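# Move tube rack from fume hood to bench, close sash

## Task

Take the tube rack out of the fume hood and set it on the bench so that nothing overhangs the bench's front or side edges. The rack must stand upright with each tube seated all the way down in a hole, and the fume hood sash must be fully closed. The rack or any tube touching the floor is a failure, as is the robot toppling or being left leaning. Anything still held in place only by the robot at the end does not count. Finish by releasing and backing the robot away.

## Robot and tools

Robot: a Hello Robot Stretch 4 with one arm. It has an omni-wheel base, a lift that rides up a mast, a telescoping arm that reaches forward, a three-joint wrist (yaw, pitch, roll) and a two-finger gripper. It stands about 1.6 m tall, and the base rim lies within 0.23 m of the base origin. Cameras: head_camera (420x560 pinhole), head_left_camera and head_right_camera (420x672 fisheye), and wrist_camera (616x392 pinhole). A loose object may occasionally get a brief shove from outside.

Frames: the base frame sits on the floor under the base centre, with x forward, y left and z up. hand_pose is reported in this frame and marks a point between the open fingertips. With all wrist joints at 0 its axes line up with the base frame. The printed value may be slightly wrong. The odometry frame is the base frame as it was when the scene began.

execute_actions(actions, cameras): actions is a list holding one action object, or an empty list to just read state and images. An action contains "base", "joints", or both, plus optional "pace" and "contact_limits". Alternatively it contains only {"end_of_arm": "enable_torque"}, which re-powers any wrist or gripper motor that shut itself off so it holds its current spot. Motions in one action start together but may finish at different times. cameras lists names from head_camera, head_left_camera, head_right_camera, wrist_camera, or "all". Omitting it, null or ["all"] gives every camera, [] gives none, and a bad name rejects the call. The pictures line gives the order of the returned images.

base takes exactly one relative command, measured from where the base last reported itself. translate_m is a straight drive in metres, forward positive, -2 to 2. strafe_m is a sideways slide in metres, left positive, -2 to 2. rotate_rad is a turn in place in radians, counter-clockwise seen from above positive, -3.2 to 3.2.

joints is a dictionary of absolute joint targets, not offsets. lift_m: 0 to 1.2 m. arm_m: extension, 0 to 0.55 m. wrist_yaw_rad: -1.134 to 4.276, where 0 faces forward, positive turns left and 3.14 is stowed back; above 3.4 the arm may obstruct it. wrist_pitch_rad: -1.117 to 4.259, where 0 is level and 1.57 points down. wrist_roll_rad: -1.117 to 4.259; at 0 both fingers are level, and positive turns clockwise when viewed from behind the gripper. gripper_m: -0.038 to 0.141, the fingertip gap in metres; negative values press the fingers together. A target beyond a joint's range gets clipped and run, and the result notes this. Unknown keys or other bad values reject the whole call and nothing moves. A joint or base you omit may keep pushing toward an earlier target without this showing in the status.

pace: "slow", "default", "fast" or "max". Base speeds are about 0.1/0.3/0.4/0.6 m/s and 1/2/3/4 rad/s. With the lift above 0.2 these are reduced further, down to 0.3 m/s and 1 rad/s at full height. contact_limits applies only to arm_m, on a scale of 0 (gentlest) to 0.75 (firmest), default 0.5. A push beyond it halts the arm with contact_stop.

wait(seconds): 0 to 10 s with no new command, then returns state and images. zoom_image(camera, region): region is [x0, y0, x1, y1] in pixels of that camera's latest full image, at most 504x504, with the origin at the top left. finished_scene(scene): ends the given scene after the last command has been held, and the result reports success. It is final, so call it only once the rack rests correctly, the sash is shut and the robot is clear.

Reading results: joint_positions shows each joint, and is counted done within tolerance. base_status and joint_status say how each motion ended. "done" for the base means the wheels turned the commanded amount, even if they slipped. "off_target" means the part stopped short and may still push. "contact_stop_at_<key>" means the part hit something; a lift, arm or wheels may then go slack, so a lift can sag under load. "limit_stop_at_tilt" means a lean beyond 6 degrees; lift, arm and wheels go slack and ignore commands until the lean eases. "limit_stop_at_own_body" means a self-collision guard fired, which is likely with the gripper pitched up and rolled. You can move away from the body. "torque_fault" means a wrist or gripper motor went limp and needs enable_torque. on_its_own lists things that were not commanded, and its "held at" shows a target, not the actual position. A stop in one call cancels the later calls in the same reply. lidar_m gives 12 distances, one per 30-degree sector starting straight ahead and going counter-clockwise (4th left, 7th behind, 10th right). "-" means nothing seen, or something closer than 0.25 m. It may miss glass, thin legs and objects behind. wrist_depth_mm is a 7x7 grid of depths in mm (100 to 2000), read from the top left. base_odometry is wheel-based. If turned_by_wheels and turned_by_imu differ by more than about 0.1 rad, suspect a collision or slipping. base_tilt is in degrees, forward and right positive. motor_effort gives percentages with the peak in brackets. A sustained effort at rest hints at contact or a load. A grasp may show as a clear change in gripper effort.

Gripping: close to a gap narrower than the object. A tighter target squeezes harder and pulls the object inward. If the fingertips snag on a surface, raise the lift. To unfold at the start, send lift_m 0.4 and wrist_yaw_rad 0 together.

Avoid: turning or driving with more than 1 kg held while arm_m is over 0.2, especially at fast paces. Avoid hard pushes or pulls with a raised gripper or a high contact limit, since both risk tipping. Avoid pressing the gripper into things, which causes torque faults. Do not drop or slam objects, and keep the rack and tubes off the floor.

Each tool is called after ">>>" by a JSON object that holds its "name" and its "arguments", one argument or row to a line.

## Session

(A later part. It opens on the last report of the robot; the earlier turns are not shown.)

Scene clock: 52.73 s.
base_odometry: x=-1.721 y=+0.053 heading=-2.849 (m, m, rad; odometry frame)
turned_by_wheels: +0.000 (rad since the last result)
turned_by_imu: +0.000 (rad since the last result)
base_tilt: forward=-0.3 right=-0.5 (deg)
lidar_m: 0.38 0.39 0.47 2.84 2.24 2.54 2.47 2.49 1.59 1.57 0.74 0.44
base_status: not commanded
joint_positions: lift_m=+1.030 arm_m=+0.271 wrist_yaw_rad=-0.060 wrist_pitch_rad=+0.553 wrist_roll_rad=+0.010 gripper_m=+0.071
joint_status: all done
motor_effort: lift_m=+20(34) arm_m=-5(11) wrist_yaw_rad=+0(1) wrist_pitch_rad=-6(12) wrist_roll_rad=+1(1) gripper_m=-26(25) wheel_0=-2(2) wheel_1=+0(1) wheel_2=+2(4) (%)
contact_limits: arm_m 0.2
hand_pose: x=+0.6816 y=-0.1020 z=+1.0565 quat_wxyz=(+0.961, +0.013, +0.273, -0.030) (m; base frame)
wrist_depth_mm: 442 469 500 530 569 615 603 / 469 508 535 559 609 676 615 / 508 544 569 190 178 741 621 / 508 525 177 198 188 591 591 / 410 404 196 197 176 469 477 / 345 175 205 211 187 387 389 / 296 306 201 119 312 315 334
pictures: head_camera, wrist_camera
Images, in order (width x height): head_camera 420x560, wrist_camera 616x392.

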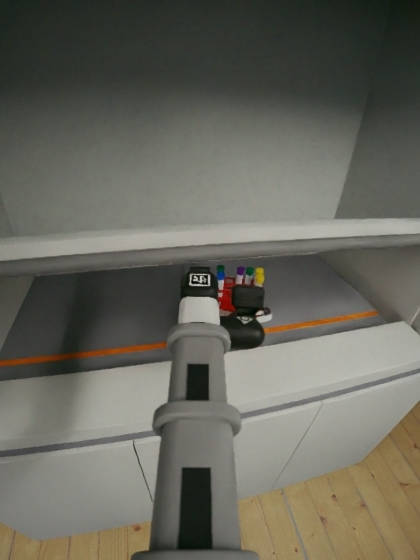

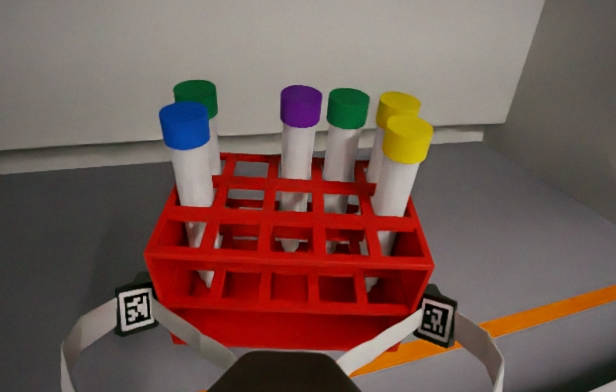

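>>> {"name": "execute_actions", "arguments": {
  "actions": [
    {"joints":{"arm_m":0.18,"lift_m":1.035},"pace":"slow","contact_limits":{"arm_m":0.2}}
  ],
  "cameras": ["head_camera","wrist_camera"]
}}

Scene clock: 55.10 s.
base_odometry: x=-1.721 y=+0.053 heading=-2.849 (m, m, rad; odometry frame)
turned_by_wheels: +0.000 (rad since the last result)
turned_by_imu: +0.001 (rad since the last result)
base_tilt: forward=-0.3 right=-0.5 (deg)
lidar_m: 0.39 0.38 0.47 2.85 2.22 2.52 2.49 2.47 1.61 1.55 0.73 0.45
base_status: not commanded
joint_positions: lift_m=+1.035 arm_m=+0.181 wrist_yaw_rad=-0.060 wrist_pitch_rad=+0.553 wrist_roll_rad=+0.010 gripper_m=+0.071
joint_status: all done
motor_effort: lift_m=+21(22) arm_m=-5(6) wrist_yaw_rad=+0(1) wrist_pitch_rad=-6(8) wrist_roll_rad=+1(1) gripper_m=-24(25) wheel_0=-2(1) wheel_1=+0(0) wheel_2=+2(2) (%)
contact_limits: arm_m 0.2
hand_pose: x=+0.5916 y=-0.1020 z=+1.0614 quat_wxyz=(+0.961, +0.013, +0.273, -0.030) (m; base frame)
wrist_depth_mm: 512 549 574 615 661 715 621 / 544 580 609 647 707 750 627 / 609 647 654 190 178 768 647 / 521 530 177 198 187 603 603 / 415 410 196 197 176 473 484 / 351 174 206 211 187 389 336 / 300 312 201 120 271 272 290
pictures: head_camera, wrist_camera
Images, in order (width x height): head_camera 420x560, wrist_camera 616x392.

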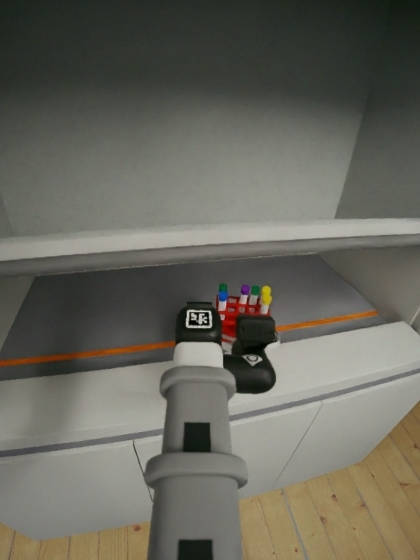

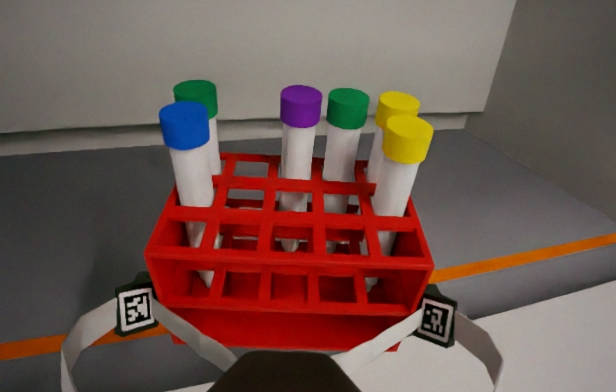

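Wrist clear of the sash; raise a bit more and retract.

>>> {"name": "execute_actions", "arguments": {
  "actions": [
    {"joints":{"lift_m":1.06},"pace":"slow"}
  ],
  "cameras": []
}}

>>> {"name": "execute_actions", "arguments": {
  "actions": [
    {"joints":{"arm_m":0.0},"base":{"translate_m":-0.35},"pace":"slow","contact_limits":{"arm_m":0.2}}
  ],
  "cameras": ["head_camera","head_left_camera","wrist_camera"]
}}

Scene clock: 56.37 s.
base_odometry: x=-1.721 y=+0.053 heading=-2.849 (m, m, rad; odometry frame)
turned_by_wheels: +0.000 (rad since the last result)
turned_by_imu: +0.001 (rad since the last result)
base_tilt: forward=-0.2 right=-0.4 (deg)
lidar_m: 0.38 0.37 0.48 2.84 2.22 2.53 2.48 2.49 1.61 1.57 0.74 0.43
base_status: not commanded
joint_positions: lift_m=+1.060 arm_m=+0.181 wrist_yaw_rad=-0.060 wrist_pitch_rad=+0.553 wrist_roll_rad=+0.010 gripper_m=+0.071
joint_status: all done
motor_effort: lift_m=+21(24) arm_m=-5(5) wrist_yaw_rad=-1(0) wrist_pitch_rad=-9(7) wrist_roll_rad=+1(1) gripper_m=-25(26) wheel_0=-2(1) wheel_1=+0(0) wheel_2=+2(2) (%)
hand_pose: x=+0.5916 y=-0.1020 z=+1.0864 quat_wxyz=(+0.961, +0.013, +0.273, -0.030) (m; base frame)
wrist_depth_mm: 512 539 585 621 661 707 621 / 539 580 609 640 707 759 627 / 585 661 654 190 178 798 647 / 559 580 177 199 187 654 640 / 452 449 195 198 176 517 525 / 379 174 205 211 187 424 430 / 325 338 200 119 294 298 315
pictures: none
No camera images: the call's "cameras" was empty. Leave "cameras" out to get every camera's image.

Scene clock: 61.13 s.
base_odometry: x=-1.386 y=+0.153 heading=-2.849 (m, m, rad; odometry frame)
turned_by_wheels: +0.000 (rad since the last result)
turned_by_imu: +0.002 (rad since the last result)
base_tilt: forward=-0.3 right=-0.4 (deg)
lidar_m: 0.40 0.73 0.88 2.79 2.03 2.37 2.14 2.12 1.76 1.52 1.98 0.41
base_status: done
joint_positions: lift_m=+1.060 arm_m=+0.001 wrist_yaw_rad=-0.060 wrist_pitch_rad=+0.553 wrist_roll_rad=+0.010 gripper_m=+0.071
joint_status: all done
motor_effort: lift_m=+21(21) arm_m=-6(5) wrist_yaw_rad=-1(1) wrist_pitch_rad=-7(8) wrist_roll_rad=+1(0) gripper_m=-24(25) wheel_0=-2(6) wheel_1=-3(8) wheel_2=+5(9) (%)
contact_limits: arm_m 0.2
hand_pose: x=+0.4116 y=-0.1020 z=+1.0864 quat_wxyz=(+0.961, +0.013, +0.273, -0.030) (m; base frame)
wrist_depth_mm: 917 991 1025 1078 1160 917 741 / 960 1025 1078 1160 1182 931 741 / 741 750 615 190 177 778 778 / 517 549 177 198 188 768 866 / 559 574 196 197 176 891 1863 / 597 174 206 211 187 1008 1661 / 661 732 200 120 1025 1182 1430
pictures: head_camera, head_left_camera, wrist_camera
Images, in order (width x height): head_camera 420x560, head_left_camera 420x672, wrist_camera 616x392.

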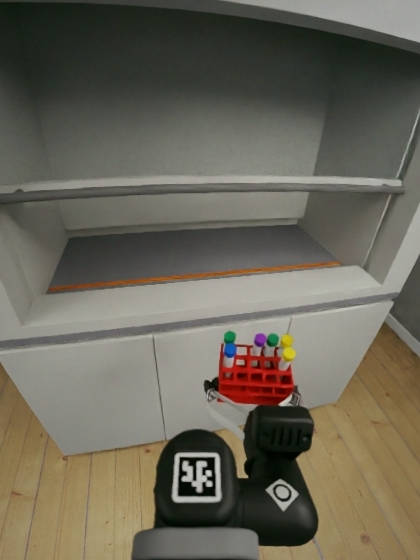

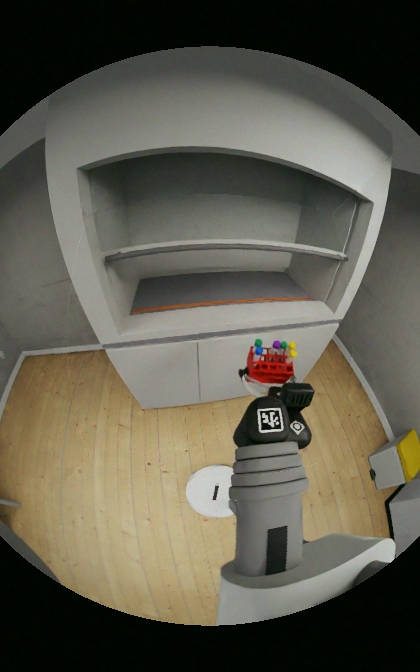

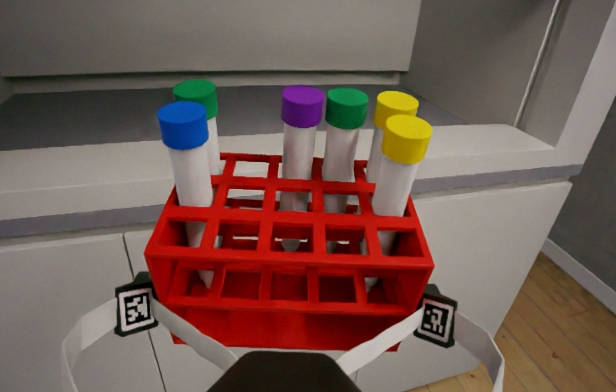

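>>> {"name": "execute_actions", "arguments": {
  "actions": [
    {"base":{"rotate_rad":1.84},"joints":{"wrist_pitch_rad":0.7,"lift_m":0.95},"pace":"slow"}
  ],
  "cameras": ["head_camera","head_left_camera"]
}}

Scene clock: 64.53 s.
base_odometry: x=-1.386 y=+0.153 heading=-1.010 (m, m, rad; odometry frame)
turned_by_wheels: +1.839 (rad since the last result)
turned_by_imu: +1.873 (rad since the last result)
base_tilt: forward=-0.4 right=-0.5 (deg)
lidar_m: 0.38 2.14 2.20 2.11 2.01 1.53 1.82 1.01 0.75 0.73 0.77 0.39
base_status: done
joint_positions: lift_m=+0.950 arm_m=+0.001 wrist_yaw_rad=-0.060 wrist_pitch_rad=+0.703 wrist_roll_rad=+0.010 gripper_m=+0.071
joint_status: all done
motor_effort: lift_m=+17(23) arm_m=-5(6) wrist_yaw_rad=+0(0) wrist_pitch_rad=-6(6) wrist_roll_rad=+1(2) gripper_m=-25(25) wheel_0=-4(5) wheel_1=-3(5) wheel_2=-4(10) (%)
hand_pose: x=+0.3864 y=-0.1005 z=+0.9419 quat_wxyz=(+0.938, +0.015, +0.344, -0.030) (m; base frame)
wrist_depth_mm: - - - - - - - / - - - - - - - / 1921 - 209 191 180 - - / 1576 1618 177 199 188 1808 1708 / 1366 1336 196 197 185 1464 1537 / 1160 174 205 211 187 1281 1281 / 1042 1078 200 119 1118 1118 1160
pictures: head_camera, head_left_camera
Images, in order (width x height): head_camera 420x560, head_left_camera 420x672.

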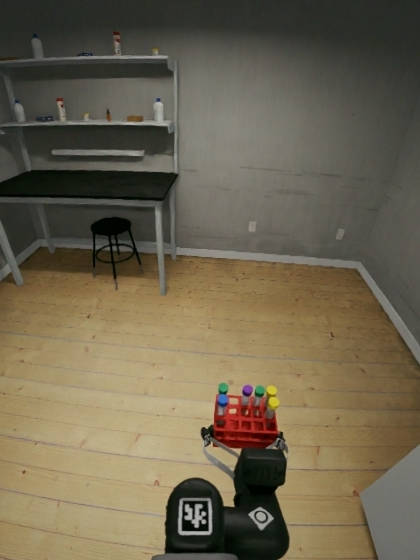

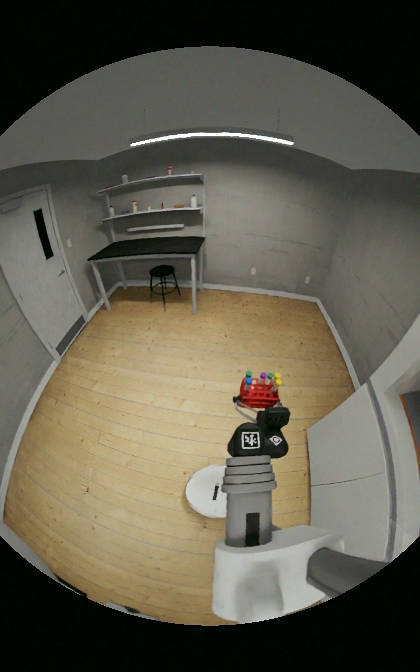

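>>> {"name": "execute_actions", "arguments": {
  "actions": [
    {"base":{"strafe_m":0.8},"pace":"default"}
  ],
  "cameras": []
}}

>>> {"name": "execute_actions", "arguments": {
  "actions": [
    {"base":{"translate_m":1.15},"pace":"default"}
  ],
  "cameras": ["head_camera","head_left_camera"]
}}

Scene clock: 69.13 s.
base_odometry: x=-0.709 y=+0.579 heading=-1.010 (m, m, rad; odometry frame)
turned_by_wheels: +0.000 (rad since the last result)
turned_by_imu: +0.003 (rad since the last result)
base_tilt: forward=-0.3 right=-0.4 (deg)
lidar_m: 0.37 1.75 1.37 1.32 1.41 1.46 1.43 2.04 1.56 1.52 1.61 0.38
base_status: done
joint_positions: lift_m=+0.950 arm_m=+0.001 wrist_yaw_rad=-0.060 wrist_pitch_rad=+0.703 wrist_roll_rad=+0.010 gripper_m=+0.071
joint_status: not commanded
motor_effort: lift_m=+18(17) arm_m=-5(5) wrist_yaw_rad=+0(1) wrist_pitch_rad=-6(8) wrist_roll_rad=+0(0) gripper_m=-24(25) wheel_0=+0(7) wheel_1=+0(11) wheel_2=+0(4) (%)
hand_pose: x=+0.3863 y=-0.1005 z=+0.9418 quat_wxyz=(+0.938, +0.015, +0.344, -0.030) (m; base frame)
wrist_depth_mm: 1808 - - - - - - / 1921 - - - - - - / 1863 1921 198 192 170 - - / 1618 1661 178 200 195 1863 1863 / 1336 1336 196 197 184 1537 1537 / 1182 174 206 213 187 1308 1308 / 1042 1078 200 119 1098 1118 1160
pictures: none
No camera images: the call's "cameras" was empty. Leave "cameras" out to get every camera's image.

Scene clock: 74.47 s.
base_odometry: x=-0.097 y=-0.395 heading=-1.010 (m, m, rad; odometry frame)
turned_by_wheels: +0.000 (rad since the last result)
turned_by_imu: +0.004 (rad since the last result)
base_tilt: forward=-0.3 right=-0.4 (deg)
lidar_m: 0.39 0.92 1.25 1.21 1.34 1.93 2.60 2.17 1.71 2.47 2.23 0.37
base_status: done
joint_positions: lift_m=+0.950 arm_m=+0.001 wrist_yaw_rad=-0.060 wrist_pitch_rad=+0.703 wrist_roll_rad=+0.010 gripper_m=+0.071
joint_status: not commanded
motor_effort: lift_m=+18(17) arm_m=-5(5) wrist_yaw_rad=-1(1) wrist_pitch_rad=-8(6) wrist_roll_rad=+1(0) gripper_m=-25(25) wheel_0=+1(7) wheel_1=+2(7) wheel_2=-2(13) (%)
hand_pose: x=+0.3863 y=-0.1005 z=+0.9418 quat_wxyz=(+0.938, +0.015, +0.344, -0.030) (m; base frame)
wrist_depth_mm: 654 676 723 768 809 1281 1308 / 1397 1464 634 640 654 723 1430 / 1576 1576 196 192 177 1537 1618 / 1576 1661 177 199 195 1708 1756 / 1336 1336 196 197 183 1499 1499 / 1205 175 205 211 188 1281 1308 / 1042 1078 201 120 1098 1118 1160
pictures: head_camera, head_left_camera
Images, in order (width x height): head_camera 420x560, head_left_camera 420x672.

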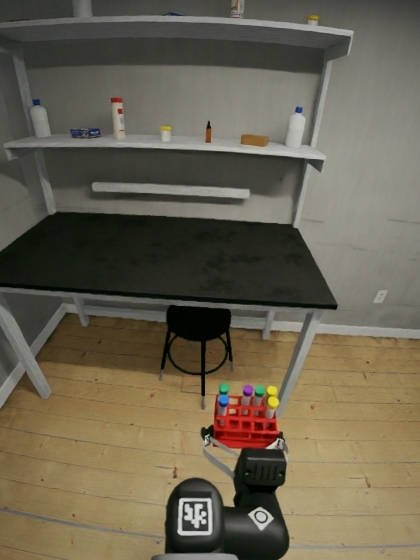

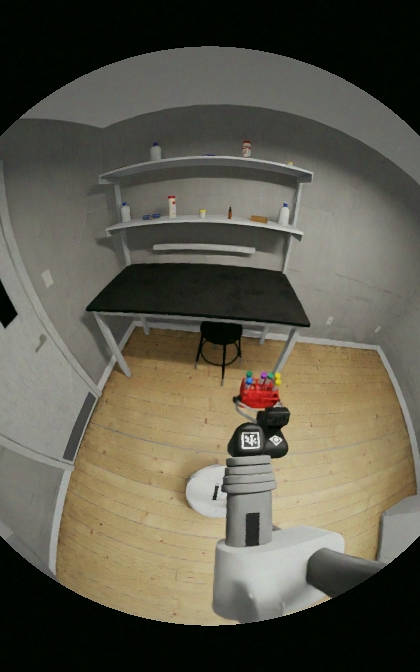

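>>> {"name": "execute_actions", "arguments": {
  "actions": [
    {"base":{"translate_m":0.2},"pace":"default"}
  ],
  "cameras": []
}}

>>> {"name": "execute_actions", "arguments": {
  "actions": [
    {"joints":{"arm_m":0.42,"lift_m":0.88},"pace":"slow"}
  ],
  "cameras": ["head_camera","wrist_camera"]
}}

Scene clock: 76.93 s.
base_odometry: x=+0.009 y=-0.564 heading=-1.010 (m, m, rad; odometry frame)
turned_by_wheels: +0.000 (rad since the last result)
turned_by_imu: +0.001 (rad since the last result)
base_tilt: forward=-0.3 right=-0.5 (deg)
lidar_m: 0.38 0.74 1.07 1.21 1.33 1.95 2.79 2.15 1.81 2.49 1.96 0.37
base_status: done
joint_positions: lift_m=+0.950 arm_m=+0.001 wrist_yaw_rad=-0.060 wrist_pitch_rad=+0.703 wrist_roll_rad=+0.010 gripper_m=+0.071
joint_status: not commanded
motor_effort: lift_m=+18(18) arm_m=-5(5) wrist_yaw_rad=+0(0) wrist_pitch_rad=-6(6) wrist_roll_rad=+1(1) gripper_m=-25(25) wheel_0=+3(5) wheel_1=+4(7) wheel_2=-4(12) (%)
hand_pose: x=+0.3863 y=-0.1005 z=+0.9418 quat_wxyz=(+0.938, +0.015, +0.344, -0.030) (m; base frame)
wrist_depth_mm: 654 668 715 768 809 1098 1138 / 480 500 517 535 554 591 1229 / 1308 1430 200 193 180 554 1397 / 1499 1576 178 198 188 1499 1576 / 1336 1308 196 198 185 1430 1576 / 1205 175 205 211 187 1308 1308 / 1042 1060 201 120 1060 1118 1160
pictures: none
No camera images: the call's "cameras" was empty. Leave "cameras" out to get every camera's image.

Scene clock: 83.17 s.
torque_fault: wrist_pitch_rad switched itself off since the last result.
base_odometry: x=+0.009 y=-0.564 heading=-1.010 (m, m, rad; odometry frame)
turned_by_wheels: +0.000 (rad since the last result)
turned_by_imu: +0.023 (rad since the last result)
base_tilt: forward=-0.3 right=-0.4 (deg)
lidar_m: 0.68 0.75 1.10 1.20 1.32 1.93 2.80 2.14 1.82 2.51 1.92 0.71
base_status: not commanded
joint_positions: lift_m=+0.880 arm_m=+0.419 wrist_yaw_rad=-0.060 wrist_pitch_rad=+1.494 wrist_roll_rad=+0.011 gripper_m=+0.071
joint_status: all done
on_its_own: wrist_pitch_rad is off since a torque_fault, until you send "end_of_arm": "enable_torque" (your +0.700 is given up)
motor_effort: lift_m=+19(20) arm_m=+5(18) wrist_yaw_rad=+1(78) wrist_pitch_rad=+1(99) wrist_roll_rad=+0(9) gripper_m=-25(26) wheel_0=+2(3) wheel_1=+1(7) wheel_2=-4(18) (%)
hand_pose: x=+0.6067 y=-0.0886 z=+0.7705 quat_wxyz=(+0.733, +0.024, +0.679, -0.026) (m; base frame)
wrist_depth_mm: - - - - - - - / 976 976 462 128 128 130 1042 / 960 960 164 167 151 647 1025 / 960 946 157 186 163 778 1042 / 946 946 182 154 158 1008 1025 / 917 172 174 175 179 1008 991 / 917 931 931 119 960 960 976
pictures: head_camera, wrist_camera
Images, in order (width x height): head_camera 420x560, wrist_camera 616x392.

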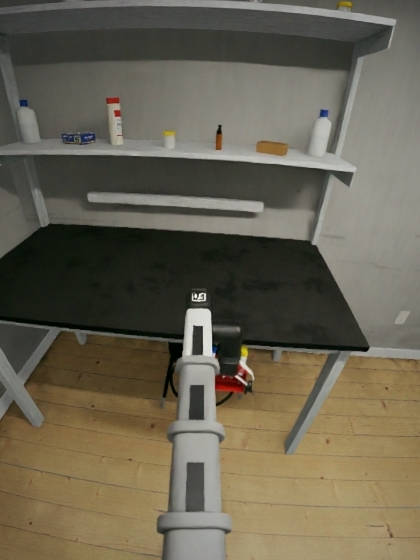

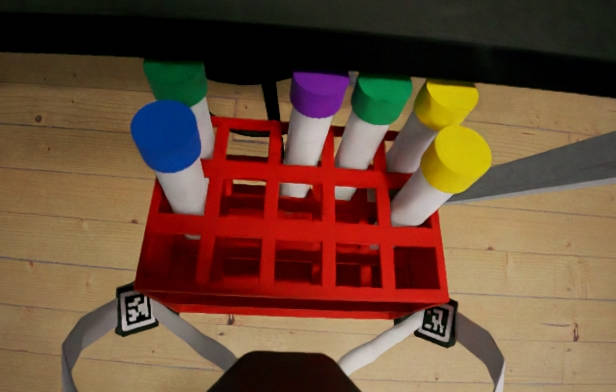

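>>> {"name": "execute_actions", "arguments": {
  "actions": [
    {"end_of_arm":"enable_torque"}
  ],
  "cameras": []
}}

>>> {"name": "execute_actions", "arguments": {
  "actions": [
    {"joints":{"arm_m":0.2},"pace":"slow"}
  ],
  "cameras": ["head_camera","wrist_camera"]
}}

Scene clock: 83.83 s.
base_odometry: x=+0.009 y=-0.564 heading=-1.010 (m, m, rad; odometry frame)
turned_by_wheels: +0.000 (rad since the last result)
turned_by_imu: +0.000 (rad since the last result)
base_tilt: forward=-0.3 right=-0.5 (deg)
lidar_m: 0.68 0.73 1.11 1.20 1.30 1.97 2.80 2.14 1.81 2.50 1.94 0.69
base_status: not commanded
joint_positions: lift_m=+0.880 arm_m=+0.419 wrist_yaw_rad=-0.060 wrist_pitch_rad=+1.500 wrist_roll_rad=+0.011 gripper_m=+0.071
joint_status: not commanded
end_of_arm: enable_torque: each motor that was off is on again
on_its_own: wrist_pitch_rad is held at +1.499, not at your +0.700, since a torque_fault
motor_effort: lift_m=+18(19) arm_m=+5(5) wrist_yaw_rad=+1(0) wrist_pitch_rad=+1(2) wrist_roll_rad=+1(1) gripper_m=-26(26) wheel_0=+2(2) wheel_1=+1(1) wheel_2=-4(4) (%)
hand_pose: x=+0.6052 y=-0.0885 z=+0.7704 quat_wxyz=(+0.731, +0.024, +0.681, -0.026) (m; base frame)
wrist_depth_mm: - - - - - - - / 976 976 462 128 129 131 1042 / 976 976 164 167 151 640 1042 / 946 960 157 186 163 778 1008 / 931 946 181 155 158 1008 1025 / 931 172 174 175 179 991 991 / 946 931 931 119 946 976 991
pictures: none
No camera images: the call's "cameras" was empty. Leave "cameras" out to get every camera's image.

Scene clock: 87.30 s.
base_odometry: x=+0.009 y=-0.564 heading=-1.010 (m, m, rad; odometry frame)
turned_by_wheels: +0.000 (rad since the last result)
turned_by_imu: +0.001 (rad since the last result)
base_tilt: forward=-0.4 right=-0.4 (deg)
lidar_m: 0.49 0.73 1.11 1.20 1.33 1.95 2.79 2.15 1.83 2.51 1.93 0.47
base_status: not commanded
joint_positions: lift_m=+0.880 arm_m=+0.201 wrist_yaw_rad=-0.060 wrist_pitch_rad=+1.500 wrist_roll_rad=+0.011 gripper_m=+0.071
joint_status: all done
on_its_own: wrist_pitch_rad is held at +1.499, not at your +0.700, since a torque_fault
motor_effort: lift_m=+19(19) arm_m=-6(5) wrist_yaw_rad=+1(1) wrist_pitch_rad=+1(1) wrist_roll_rad=+0(1) gripper_m=-25(26) wheel_0=+2(2) wheel_1=+1(1) wheel_2=-4(4) (%)
hand_pose: x=+0.3870 y=-0.0885 z=+0.7704 quat_wxyz=(+0.731, +0.024, +0.681, -0.026) (m; base frame)
wrist_depth_mm: 991 991 1008 1025 1042 1060 539 / 976 991 991 131 132 691 1042 / 946 976 164 167 151 1025 1042 / 946 946 157 186 163 1025 1025 / 931 946 182 154 158 976 991 / 917 172 174 175 179 991 991 / 917 917 741 119 946 976 991
pictures: head_camera, wrist_camera
Images, in order (width x height): head_camera 420x560, wrist_camera 616x392.

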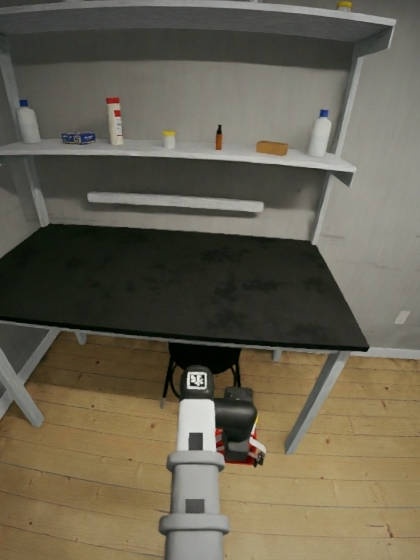

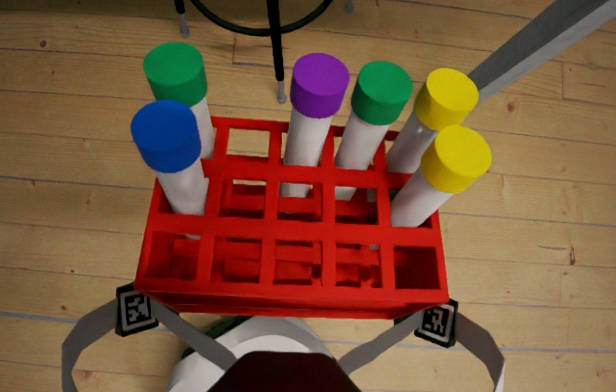

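>>> {"name": "execute_actions", "arguments": {
  "actions": [
    {"joints":{"arm_m":0.08,"lift_m":1.05,"wrist_pitch_rad":1.1},"pace":"slow"}
  ],
  "cameras": ["head_camera","head_right_camera","wrist_camera"]
}}

>>> {"name": "zoom_image", "arguments": {
  "camera": "head_camera",
  "region": [150,300,350,500]
}}

Scene clock: 90.50 s.
base_odometry: x=+0.009 y=-0.564 heading=-1.010 (m, m, rad; odometry frame)
turned_by_wheels: +0.000 (rad since the last result)
turned_by_imu: +0.001 (rad since the last result)
base_tilt: forward=-0.3 right=-0.5 (deg)
lidar_m: 0.68 0.72 1.10 1.20 1.30 1.93 2.80 2.16 1.83 2.50 1.95 0.71
base_status: not commanded
joint_positions: lift_m=+1.050 arm_m=+0.081 wrist_yaw_rad=-0.060 wrist_pitch_rad=+1.102 wrist_roll_rad=+0.011 gripper_m=+0.071
joint_status: all done
motor_effort: lift_m=+21(21) arm_m=-5(4) wrist_yaw_rad=+0(0) wrist_pitch_rad=-4(6) wrist_roll_rad=+0(0) gripper_m=-24(26) wheel_0=+2(2) wheel_1=+1(1) wheel_2=-4(4) (%)
hand_pose: x=+0.3767 y=-0.0951 z=+0.9706 quat_wxyz=(+0.851, +0.020, +0.523, -0.028) (m; base frame)
wrist_depth_mm: 452 421 427 433 436 439 445 / 1464 1366 820 129 131 517 535 / 1336 114 163 165 147 609 1499 / 1229 1229 157 183 164 1308 1366 / 1160 1160 182 154 159 1281 1281 / 1098 173 173 176 179 1205 1205 / 1008 1042 1025 119 1078 1078 1098
pictures: head_camera, head_right_camera, wrist_camera
Images, in order (width x height): head_camera 420x560, head_right_camera 420x672, wrist_camera 616x392.

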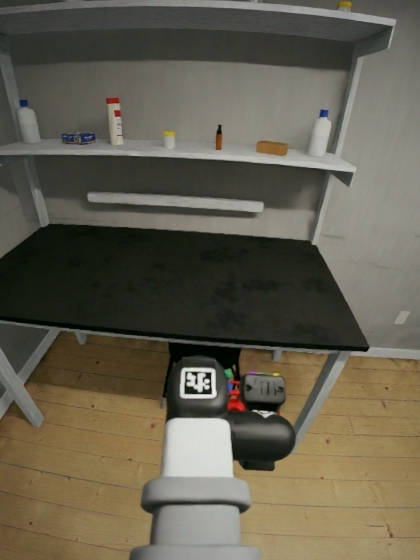

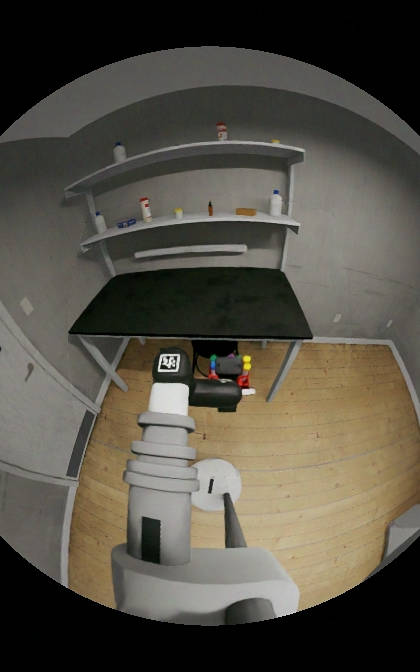

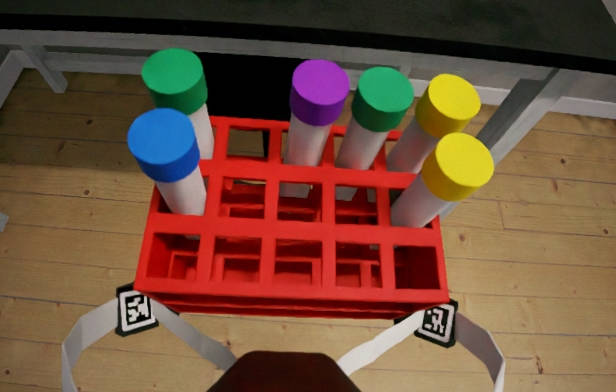

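Region (150, 300, 350, 500) of head_camera's 420x560 image, scaled by 2.520, with more detail than that image has.

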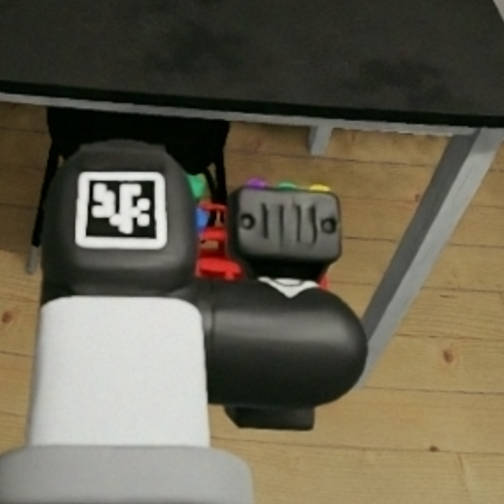

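>>> {"name": "execute_actions", "arguments": {
  "actions": [
    {"joints":{"lift_m":1.13,"wrist_pitch_rad":1.14},"pace":"slow"}
  ],
  "cameras": []
}}

>>> {"name": "execute_actions", "arguments": {
  "actions": [
    {"joints":{"arm_m":0.44},"base":{"translate_m":0.1},"pace":"slow","contact_limits":{"arm_m":0.15}}
  ],
  "cameras": ["head_camera","head_right_camera","wrist_camera"]
}}

Scene clock: 92.77 s.
base_odometry: x=+0.009 y=-0.564 heading=-1.010 (m, m, rad; odometry frame)
turned_by_wheels: +0.000 (rad since the last result)
turned_by_imu: +0.001 (rad since the last result)
base_tilt: forward=-0.3 right=-0.4 (deg)
lidar_m: 0.69 0.74 1.08 1.20 1.33 1.94 2.82 2.14 1.81 2.49 1.95 0.42
base_status: not commanded
joint_positions: lift_m=+1.130 arm_m=+0.081 wrist_yaw_rad=-0.060 wrist_pitch_rad=+1.141 wrist_roll_rad=+0.011 gripper_m=+0.071
joint_status: all done
motor_effort: lift_m=+21(21) arm_m=-5(5) wrist_yaw_rad=+0(0) wrist_pitch_rad=-3(5) wrist_roll_rad=+0(1) gripper_m=-26(26) wheel_0=+2(2) wheel_1=+0(1) wheel_2=-4(4) (%)
hand_pose: x=+0.3665 y=-0.0945 z=+1.0457 quat_wxyz=(+0.841, +0.021, +0.540, -0.028) (m; base frame)
wrist_depth_mm: 473 480 492 504 512 525 539 / 1499 1464 564 130 132 500 512 / 1430 114 163 164 151 615 1576 / 1281 1336 158 184 162 1430 1464 / 1229 1205 181 154 158 1308 1308 / 1138 172 173 176 180 1229 1255 / 1060 1098 1098 119 1138 1160 1182
pictures: none
No camera images: the call's "cameras" was empty. Leave "cameras" out to get every camera's image.

Scene clock: 97.63 s.
base_odometry: x=+0.062 y=-0.649 heading=-1.010 (m, m, rad; odometry frame)
turned_by_wheels: +0.000 (rad since the last result)
turned_by_imu: +0.003 (rad since the last result)
base_tilt: forward=-0.3 right=-0.5 (deg)
lidar_m: 0.58 0.64 0.95 1.18 1.28 1.95 2.90 2.16 1.89 2.50 1.81 0.61
base_status: done
joint_positions: lift_m=+1.130 arm_m=+0.439 wrist_yaw_rad=-0.060 wrist_pitch_rad=+1.142 wrist_roll_rad=+0.011 gripper_m=+0.071
joint_status: all done
motor_effort: lift_m=+21(21) arm_m=+5(6) wrist_yaw_rad=+0(0) wrist_pitch_rad=-3(3) wrist_roll_rad=+0(0) gripper_m=-24(26) wheel_0=+4(8) wheel_1=+5(5) wheel_2=-4(5) (%)
contact_limits: arm_m 0.15
hand_pose: x=+0.7245 y=-0.0945 z=+1.0457 quat_wxyz=(+0.841, +0.021, +0.540, -0.028) (m; base frame)
wrist_depth_mm: 473 480 488 504 508 521 535 / 433 436 445 129 132 477 488 / 404 114 163 164 149 430 449 / 373 373 158 184 162 397 415 / 351 349 182 154 158 377 382 / 330 172 173 176 179 353 357 / 307 315 314 119 325 327 338
pictures: head_camera, head_right_camera, wrist_camera
Images, in order (width x height): head_camera 420x560, head_right_camera 420x672, wrist_camera 616x392.

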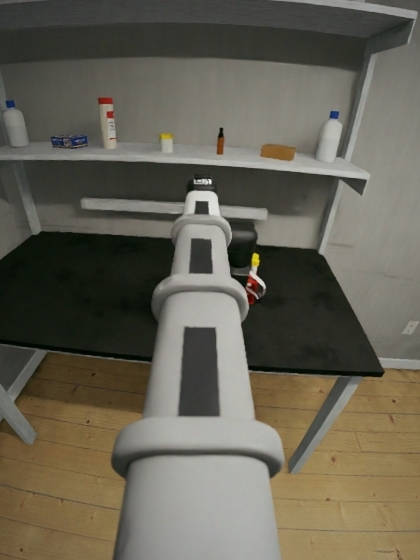

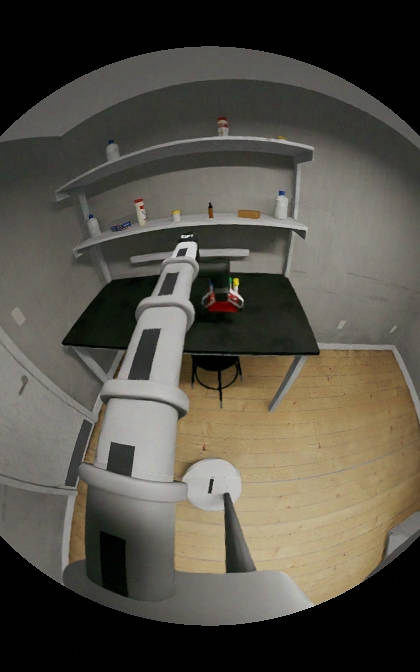

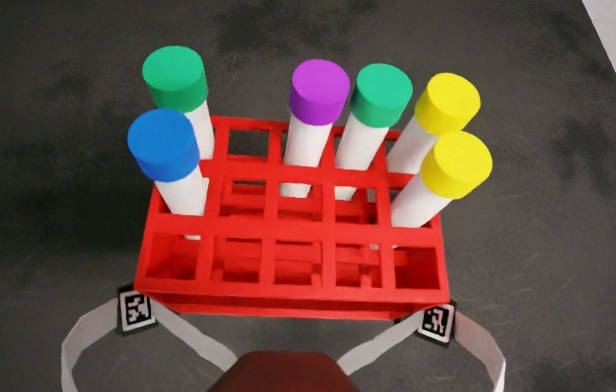

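>>> {"name": "execute_actions", "arguments": {
  "actions": [
    {"joints":{"lift_m":1.055},"pace":"slow"}
  ],
  "cameras": ["head_right_camera","wrist_camera"]
}}

>>> {"name": "zoom_image", "arguments": {
  "camera": "head_right_camera",
  "region": [170,250,290,350]
}}

Scene clock: 99.50 s.
base_odometry: x=+0.062 y=-0.649 heading=-1.010 (m, m, rad; odometry frame)
turned_by_wheels: +0.000 (rad since the last result)
turned_by_imu: +0.001 (rad since the last result)
base_tilt: forward=-0.2 right=-0.5 (deg)
lidar_m: 0.59 0.66 0.95 1.16 1.27 1.95 2.90 2.15 1.88 2.52 1.81 0.58
base_status: not commanded
joint_positions: lift_m=+1.055 arm_m=+0.439 wrist_yaw_rad=-0.060 wrist_pitch_rad=+1.142 wrist_roll_rad=+0.011 gripper_m=+0.071
joint_status: all done
motor_effort: lift_m=+16(19) arm_m=+6(5) wrist_yaw_rad=+0(0) wrist_pitch_rad=-3(4) wrist_roll_rad=-1(1) gripper_m=-25(27) wheel_0=+4(4) wheel_1=+5(5) wheel_2=-4(4) (%)
hand_pose: x=+0.7246 y=-0.0945 z=+0.9711 quat_wxyz=(+0.841, +0.021, +0.540, -0.028) (m; base frame)
wrist_depth_mm: 375 382 392 402 404 415 427 / 343 343 351 129 132 382 389 / 320 114 163 164 149 342 355 / 297 297 158 184 162 317 329 / 277 274 182 154 159 300 304 / 260 173 174 176 179 278 285 / 244 251 250 119 257 260 268
pictures: head_right_camera, wrist_camera
Images, in order (width x height): head_right_camera 420x672, wrist_camera 616x392.

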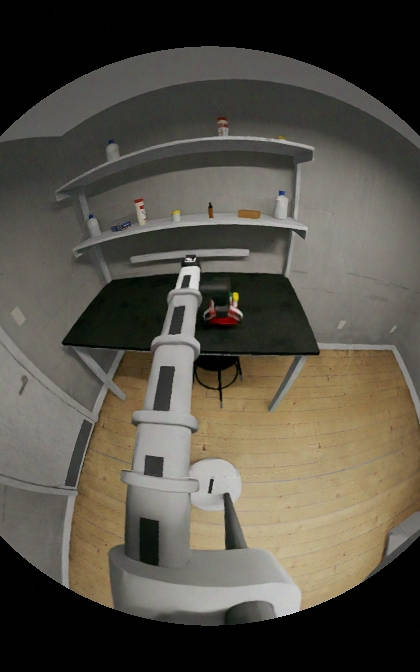

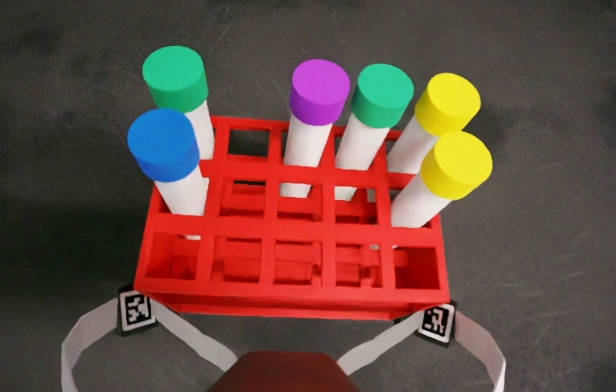

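Region (170, 250, 290, 350) of head_right_camera's 420x672 image, scaled by 4.200, with more detail than that image has.

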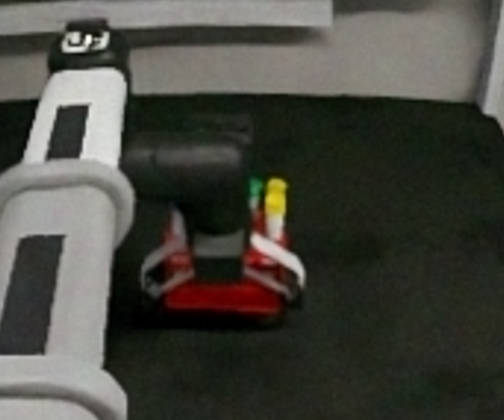

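>>> {"name": "execute_actions", "arguments": {
  "actions": [
    {"joints":{"lift_m":1.025},"pace":"slow"}
  ],
  "cameras": []
}}

>>> {"name": "execute_actions", "arguments": {
  "actions": [
    {"joints":{"lift_m":1.012},"pace":"slow"}
  ],
  "cameras": ["wrist_camera"]
}}

Scene clock: 100.90 s.
base_odometry: x=+0.062 y=-0.649 heading=-1.010 (m, m, rad; odometry frame)
turned_by_wheels: +0.000 (rad since the last result)
turned_by_imu: +0.001 (rad since the last result)
base_tilt: forward=-0.2 right=-0.4 (deg)
lidar_m: 0.58 0.65 0.95 1.19 1.27 1.96 2.91 2.16 1.88 2.52 1.80 0.61
base_status: not commanded
joint_positions: lift_m=+1.025 arm_m=+0.439 wrist_yaw_rad=-0.060 wrist_pitch_rad=+1.142 wrist_roll_rad=+0.011 gripper_m=+0.071
joint_status: all done
motor_effort: lift_m=+16(19) arm_m=+5(5) wrist_yaw_rad=+0(0) wrist_pitch_rad=-2(3) wrist_roll_rad=+0(0) gripper_m=-26(24) wheel_0=+4(3) wheel_1=+4(5) wheel_2=-4(4) (%)
hand_pose: x=+0.7246 y=-0.0945 z=+0.9411 quat_wxyz=(+0.841, +0.021, +0.540, -0.028) (m; base frame)
wrist_depth_mm: 334 340 351 357 362 370 382 / 309 309 317 129 132 342 349 / 287 114 163 164 149 304 317 / 266 265 157 183 162 285 293 / 249 246 183 154 159 268 272 / 235 172 173 176 180 251 255 / 218 224 224 119 231 233 239
pictures: none
No camera images: the call's "cameras" was empty. Leave "cameras" out to get every camera's image.

Scene clock: 101.70 s.
base_odometry: x=+0.062 y=-0.649 heading=-1.010 (m, m, rad; odometry frame)
turned_by_wheels: +0.000 (rad since the last result)
turned_by_imu: +0.000 (rad since the last result)
base_tilt: forward=-0.3 right=-0.5 (deg)
lidar_m: 0.58 0.64 0.96 1.17 1.28 1.93 2.90 2.15 1.88 2.51 1.81 0.61
base_status: not commanded
joint_positions: lift_m=+1.012 arm_m=+0.439 wrist_yaw_rad=-0.060 wrist_pitch_rad=+1.142 wrist_roll_rad=+0.011 gripper_m=+0.071
joint_status: all done
motor_effort: lift_m=+16(12) arm_m=+6(5) wrist_yaw_rad=+0(0) wrist_pitch_rad=-4(1) wrist_roll_rad=+0(1) gripper_m=-25(25) wheel_0=+4(3) wheel_1=+5(4) wheel_2=-4(4) (%)
hand_pose: x=+0.7246 y=-0.0945 z=+0.9281 quat_wxyz=(+0.841, +0.021, +0.540, -0.028) (m; base frame)
wrist_depth_mm: 319 322 330 338 345 355 359 / 294 294 300 130 132 324 330 / 272 114 163 164 150 289 303 / 253 251 157 184 162 270 279 / 236 234 182 154 159 256 259 / 222 172 173 176 179 238 243 / 208 213 212 119 219 222 227
pictures: wrist_camera
Images, in order (width x height): wrist_camera 616x392.

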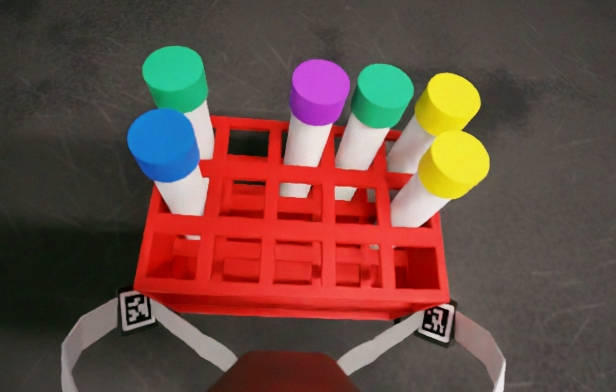

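>>> {"name": "execute_actions", "arguments": {
  "actions": [
    {"joints":{"lift_m":1.0},"pace":"slow"}
  ],
  "cameras": []
}}

>>> {"name": "execute_actions", "arguments": {
  "actions": [
    {"joints":{"lift_m":0.99},"pace":"slow"}
  ],
  "cameras": ["wrist_camera"]
}}

Scene clock: 102.63 s.
base_odometry: x=+0.062 y=-0.649 heading=-1.010 (m, m, rad; odometry frame)
turned_by_wheels: +0.000 (rad since the last result)
turned_by_imu: +0.000 (rad since the last result)
base_tilt: forward=-0.4 right=-0.3 (deg)
lidar_m: 0.58 0.65 0.94 1.17 1.27 1.92 2.90 2.16 1.88 2.50 1.81 0.61
base_status: not commanded
joint_positions: lift_m=+1.001 arm_m=+0.439 wrist_yaw_rad=-0.063 wrist_pitch_rad=+1.142 wrist_roll_rad=+0.011 gripper_m=+0.070
joint_status: all done
motor_effort: lift_m=+7(17) arm_m=+5(5) wrist_yaw_rad=+7(7) wrist_pitch_rad=-4(5) wrist_roll_rad=-1(0) gripper_m=-20(26) wheel_0=+3(4) wheel_1=+4(4) wheel_2=-4(4) (%)
hand_pose: x=+0.7241 y=-0.0948 z=+0.9167 quat_wxyz=(+0.841, +0.021, +0.540, -0.029) (m; base frame)
wrist_depth_mm: 314 317 325 332 340 347 357 / 287 286 294 130 132 317 325 / 267 262 163 164 150 283 298 / 248 247 156 166 162 265 274 / 231 229 181 153 158 250 253 / 216 172 203 174 179 233 236 / 202 208 207 120 213 216 222
pictures: none
No camera images: the call's "cameras" was empty. Leave "cameras" out to get every camera's image.

Scene clock: 103.57 s.
base_odometry: x=+0.062 y=-0.649 heading=-1.011 (m, m, rad; odometry frame)
turned_by_wheels: -0.001 (rad since the last result)
turned_by_imu: +0.004 (rad since the last result)
base_tilt: forward=-0.3 right=-0.6 (deg)
lidar_m: 0.59 0.64 0.97 1.16 1.28 1.96 2.90 2.13 1.89 2.52 0.80 0.60
base_status: not commanded
joint_positions: lift_m=+1.002 arm_m=+0.439 wrist_yaw_rad=-0.064 wrist_pitch_rad=+1.141 wrist_roll_rad=+0.011 gripper_m=+0.070
joint_status: lift_m contact_stop (moved +0.001 of -0.011)
on_its_own: lift_m is slack since a contact_stop (your +0.990 is given up)
motor_effort: lift_m=+15(12) arm_m=+5(5) wrist_yaw_rad=+12(20) wrist_pitch_rad=+0(13) wrist_roll_rad=+0(0) gripper_m=-21(21) wheel_0=-2(4) wheel_1=+0(5) wheel_2=-5(5) (%)
hand_pose: x=+0.7244 y=-0.0950 z=+0.9183 quat_wxyz=(+0.841, +0.022, +0.539, -0.030) (m; base frame)
wrist_depth_mm: 312 317 325 334 343 349 355 / 287 290 290 153 148 319 327 / 266 266 172 176 165 287 297 / 247 249 158 171 167 271 274 / 229 228 185 187 162 251 255 / 216 173 204 208 186 234 236 / 202 208 207 120 214 217 223
pictures: wrist_camera
Images, in order (width x height): wrist_camera 616x392.

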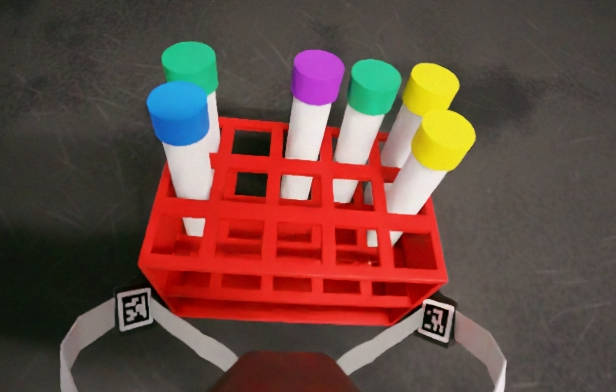

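Touched down. Release.

>>> {"name": "execute_actions", "arguments": {
  "actions": [
    {"joints":{"gripper_m":0.141,"lift_m":1.008},"pace":"slow"}
  ],
  "cameras": ["wrist_camera"]
}}

>>> {"name": "execute_actions", "arguments": {
  "actions": [
    {"joints":{"lift_m":1.05,"arm_m":0.3}}
  ],
  "cameras": ["wrist_camera","head_camera"]
}}

Scene clock: 107.43 s.
base_odometry: x=+0.062 y=-0.649 heading=-1.011 (m, m, rad; odometry frame)
turned_by_wheels: +0.000 (rad since the last result)
turned_by_imu: +0.002 (rad since the last result)
base_tilt: forward=-0.4 right=-0.4 (deg)
lidar_m: 0.56 0.64 0.93 1.17 1.27 1.94 2.90 2.17 1.89 2.52 0.79 0.61
base_status: not commanded
joint_positions: lift_m=+1.009 arm_m=+0.439 wrist_yaw_rad=-0.062 wrist_pitch_rad=+1.141 wrist_roll_rad=+0.010 gripper_m=+0.141
joint_status: all done
motor_effort: lift_m=+12(26) arm_m=+5(5) wrist_yaw_rad=+7(10) wrist_pitch_rad=-1(2) wrist_roll_rad=+2(2) gripper_m=+1(22) wheel_0=-2(2) wheel_1=+0(0) wheel_2=-5(5) (%)
hand_pose: x=+0.7246 y=-0.0948 z=+0.9245 quat_wxyz=(+0.841, +0.021, +0.539, -0.029) (m; base frame)
wrist_depth_mm: 324 330 340 347 355 362 373 / 298 303 154 172 161 332 340 / 276 278 181 187 173 300 307 / 257 260 171 184 179 281 285 / 239 241 196 201 177 260 263 / 224 220 186 221 191 243 246 / 211 214 217 127 225 226 230
pictures: wrist_camera
Images, in order (width x height): wrist_camera 616x392.

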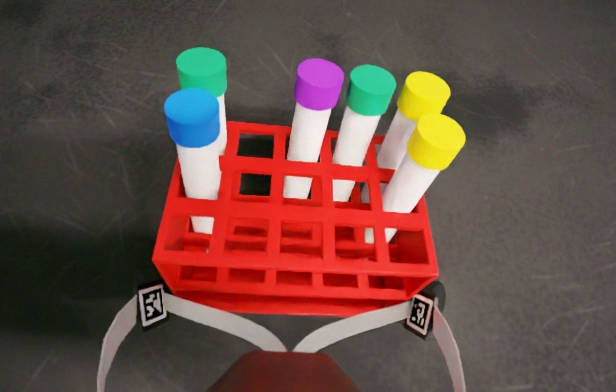

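Scene clock: 108.90 s.
base_odometry: x=+0.062 y=-0.649 heading=-1.010 (m, m, rad; odometry frame)
turned_by_wheels: +0.000 (rad since the last result)
turned_by_imu: +0.001 (rad since the last result)
base_tilt: forward=-0.4 right=-0.5 (deg)
lidar_m: 0.59 0.64 0.95 1.15 1.29 1.94 2.92 2.13 1.88 2.52 0.78 0.61
base_status: not commanded
joint_positions: lift_m=+1.050 arm_m=+0.301 wrist_yaw_rad=-0.060 wrist_pitch_rad=+1.141 wrist_roll_rad=+0.011 gripper_m=+0.141
joint_status: all done
motor_effort: lift_m=+20(23) arm_m=-5(4) wrist_yaw_rad=+0(6) wrist_pitch_rad=-1(15) wrist_roll_rad=-1(2) gripper_m=+1(0) wheel_0=-1(2) wheel_1=+0(0) wheel_2=-4(5) (%)
hand_pose: x=+0.5866 y=-0.0945 z=+0.9658 quat_wxyz=(+0.841, +0.021, +0.540, -0.028) (m; base frame)
wrist_depth_mm: 370 375 277 273 394 410 421 / 342 345 283 271 362 377 382 / 317 319 319 319 336 343 351 / 293 297 304 309 312 319 324 / 276 278 282 287 291 296 300 / 1078 208 283 1098 217 286 564 / 1025 1042 1042 123 1098 1098 1098
pictures: head_camera, wrist_camera
Images, in order (width x height): head_camera 420x560, wrist_camera 616x392.

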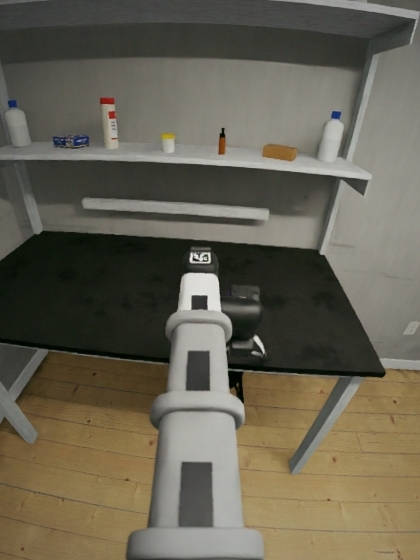

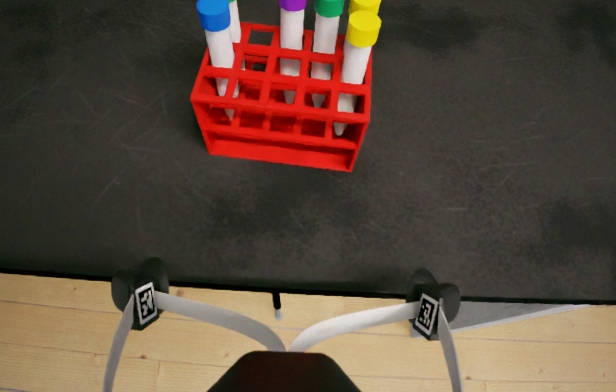

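Well inside. Check tube seating with a level view.

>>> {"name": "execute_actions", "arguments": {
  "actions": [
    {"joints":{"arm_m":0.1,"lift_m":0.8,"wrist_pitch_rad":0.0,"wrist_yaw_rad":0},"base":{"translate_m":-0.2}}
  ],
  "cameras": ["wrist_camera"]
}}

>>> {"name": "zoom_image", "arguments": {
  "camera": "wrist_camera",
  "region": [200,80,400,220]
}}

Scene clock: 115.60 s.
base_odometry: x=-0.044 y=-0.479 heading=-1.011 (m, m, rad; odometry frame)
turned_by_wheels: +0.000 (rad since the last result)
turned_by_imu: +0.002 (rad since the last result)
base_tilt: forward=-0.3 right=-0.5 (deg)
lidar_m: 0.78 0.86 1.22 1.20 1.34 1.98 2.70 2.12 1.77 2.49 2.05 0.80
base_status: done
joint_positions: lift_m=+0.800 arm_m=+0.101 wrist_yaw_rad=+0.000 wrist_pitch_rad=+0.003 wrist_roll_rad=+0.011 gripper_m=+0.141
joint_status: all done
motor_effort: lift_m=+16(22) arm_m=-5(7) wrist_yaw_rad=+0(3) wrist_pitch_rad=-6(11) wrist_roll_rad=+0(2) gripper_m=+0(1) wheel_0=-3(8) wheel_1=-3(5) wheel_2=+3(11) (%)
hand_pose: x=+0.5603 y=-0.0874 z=+0.9776 quat_wxyz=(+1.000, +0.005, +0.001, +0.000) (m; base frame)
wrist_depth_mm: 1308 1281 1255 1255 1229 1229 1182 / 1160 1182 1138 1098 1025 1205 1205 / 1281 1255 1255 1229 1229 1205 1205 / 1308 1281 1255 1182 1229 1205 1182 / 615 676 707 627 842 1138 1205 / 512 206 462 459 216 477 480 / 1281 1281 1229 125 1205 1182 488
pictures: wrist_camera
Images, in order (width x height): wrist_camera 616x392.

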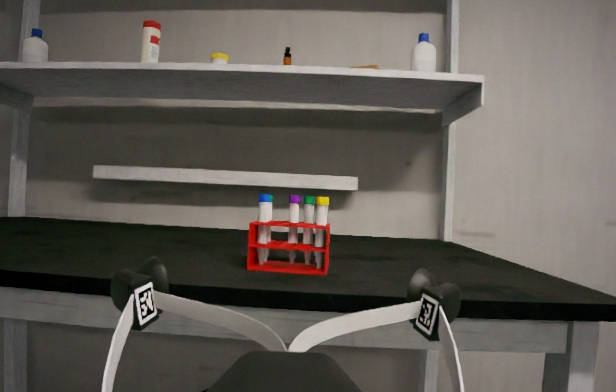

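Region (200, 80, 400, 220) of wrist_camera's 616x392 image, scaled by 2.520; it fills the top 353 rows of this view, and the rest is white.

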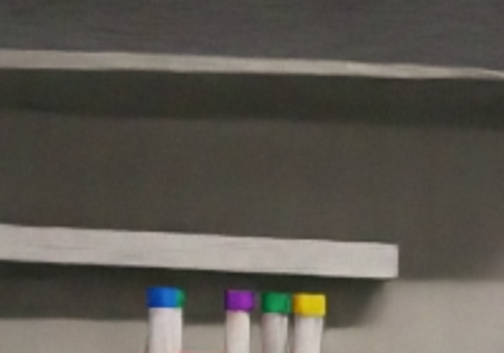

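>>> {"name": "zoom_image", "arguments": {
  "camera": "wrist_camera",
  "region": [230,180,350,285]
}}

Region (230, 180, 350, 285) of wrist_camera's 616x392 image, scaled by 4.200; it fills the top 441 rows of this view, and the rest is white.

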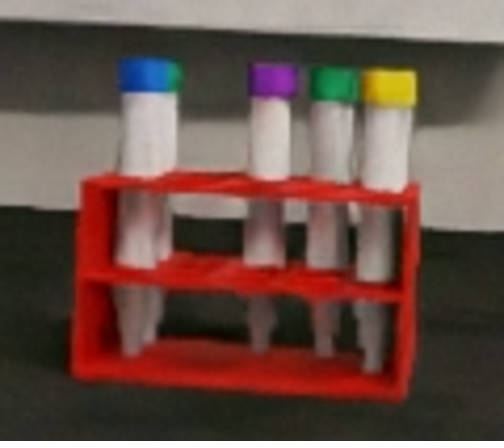

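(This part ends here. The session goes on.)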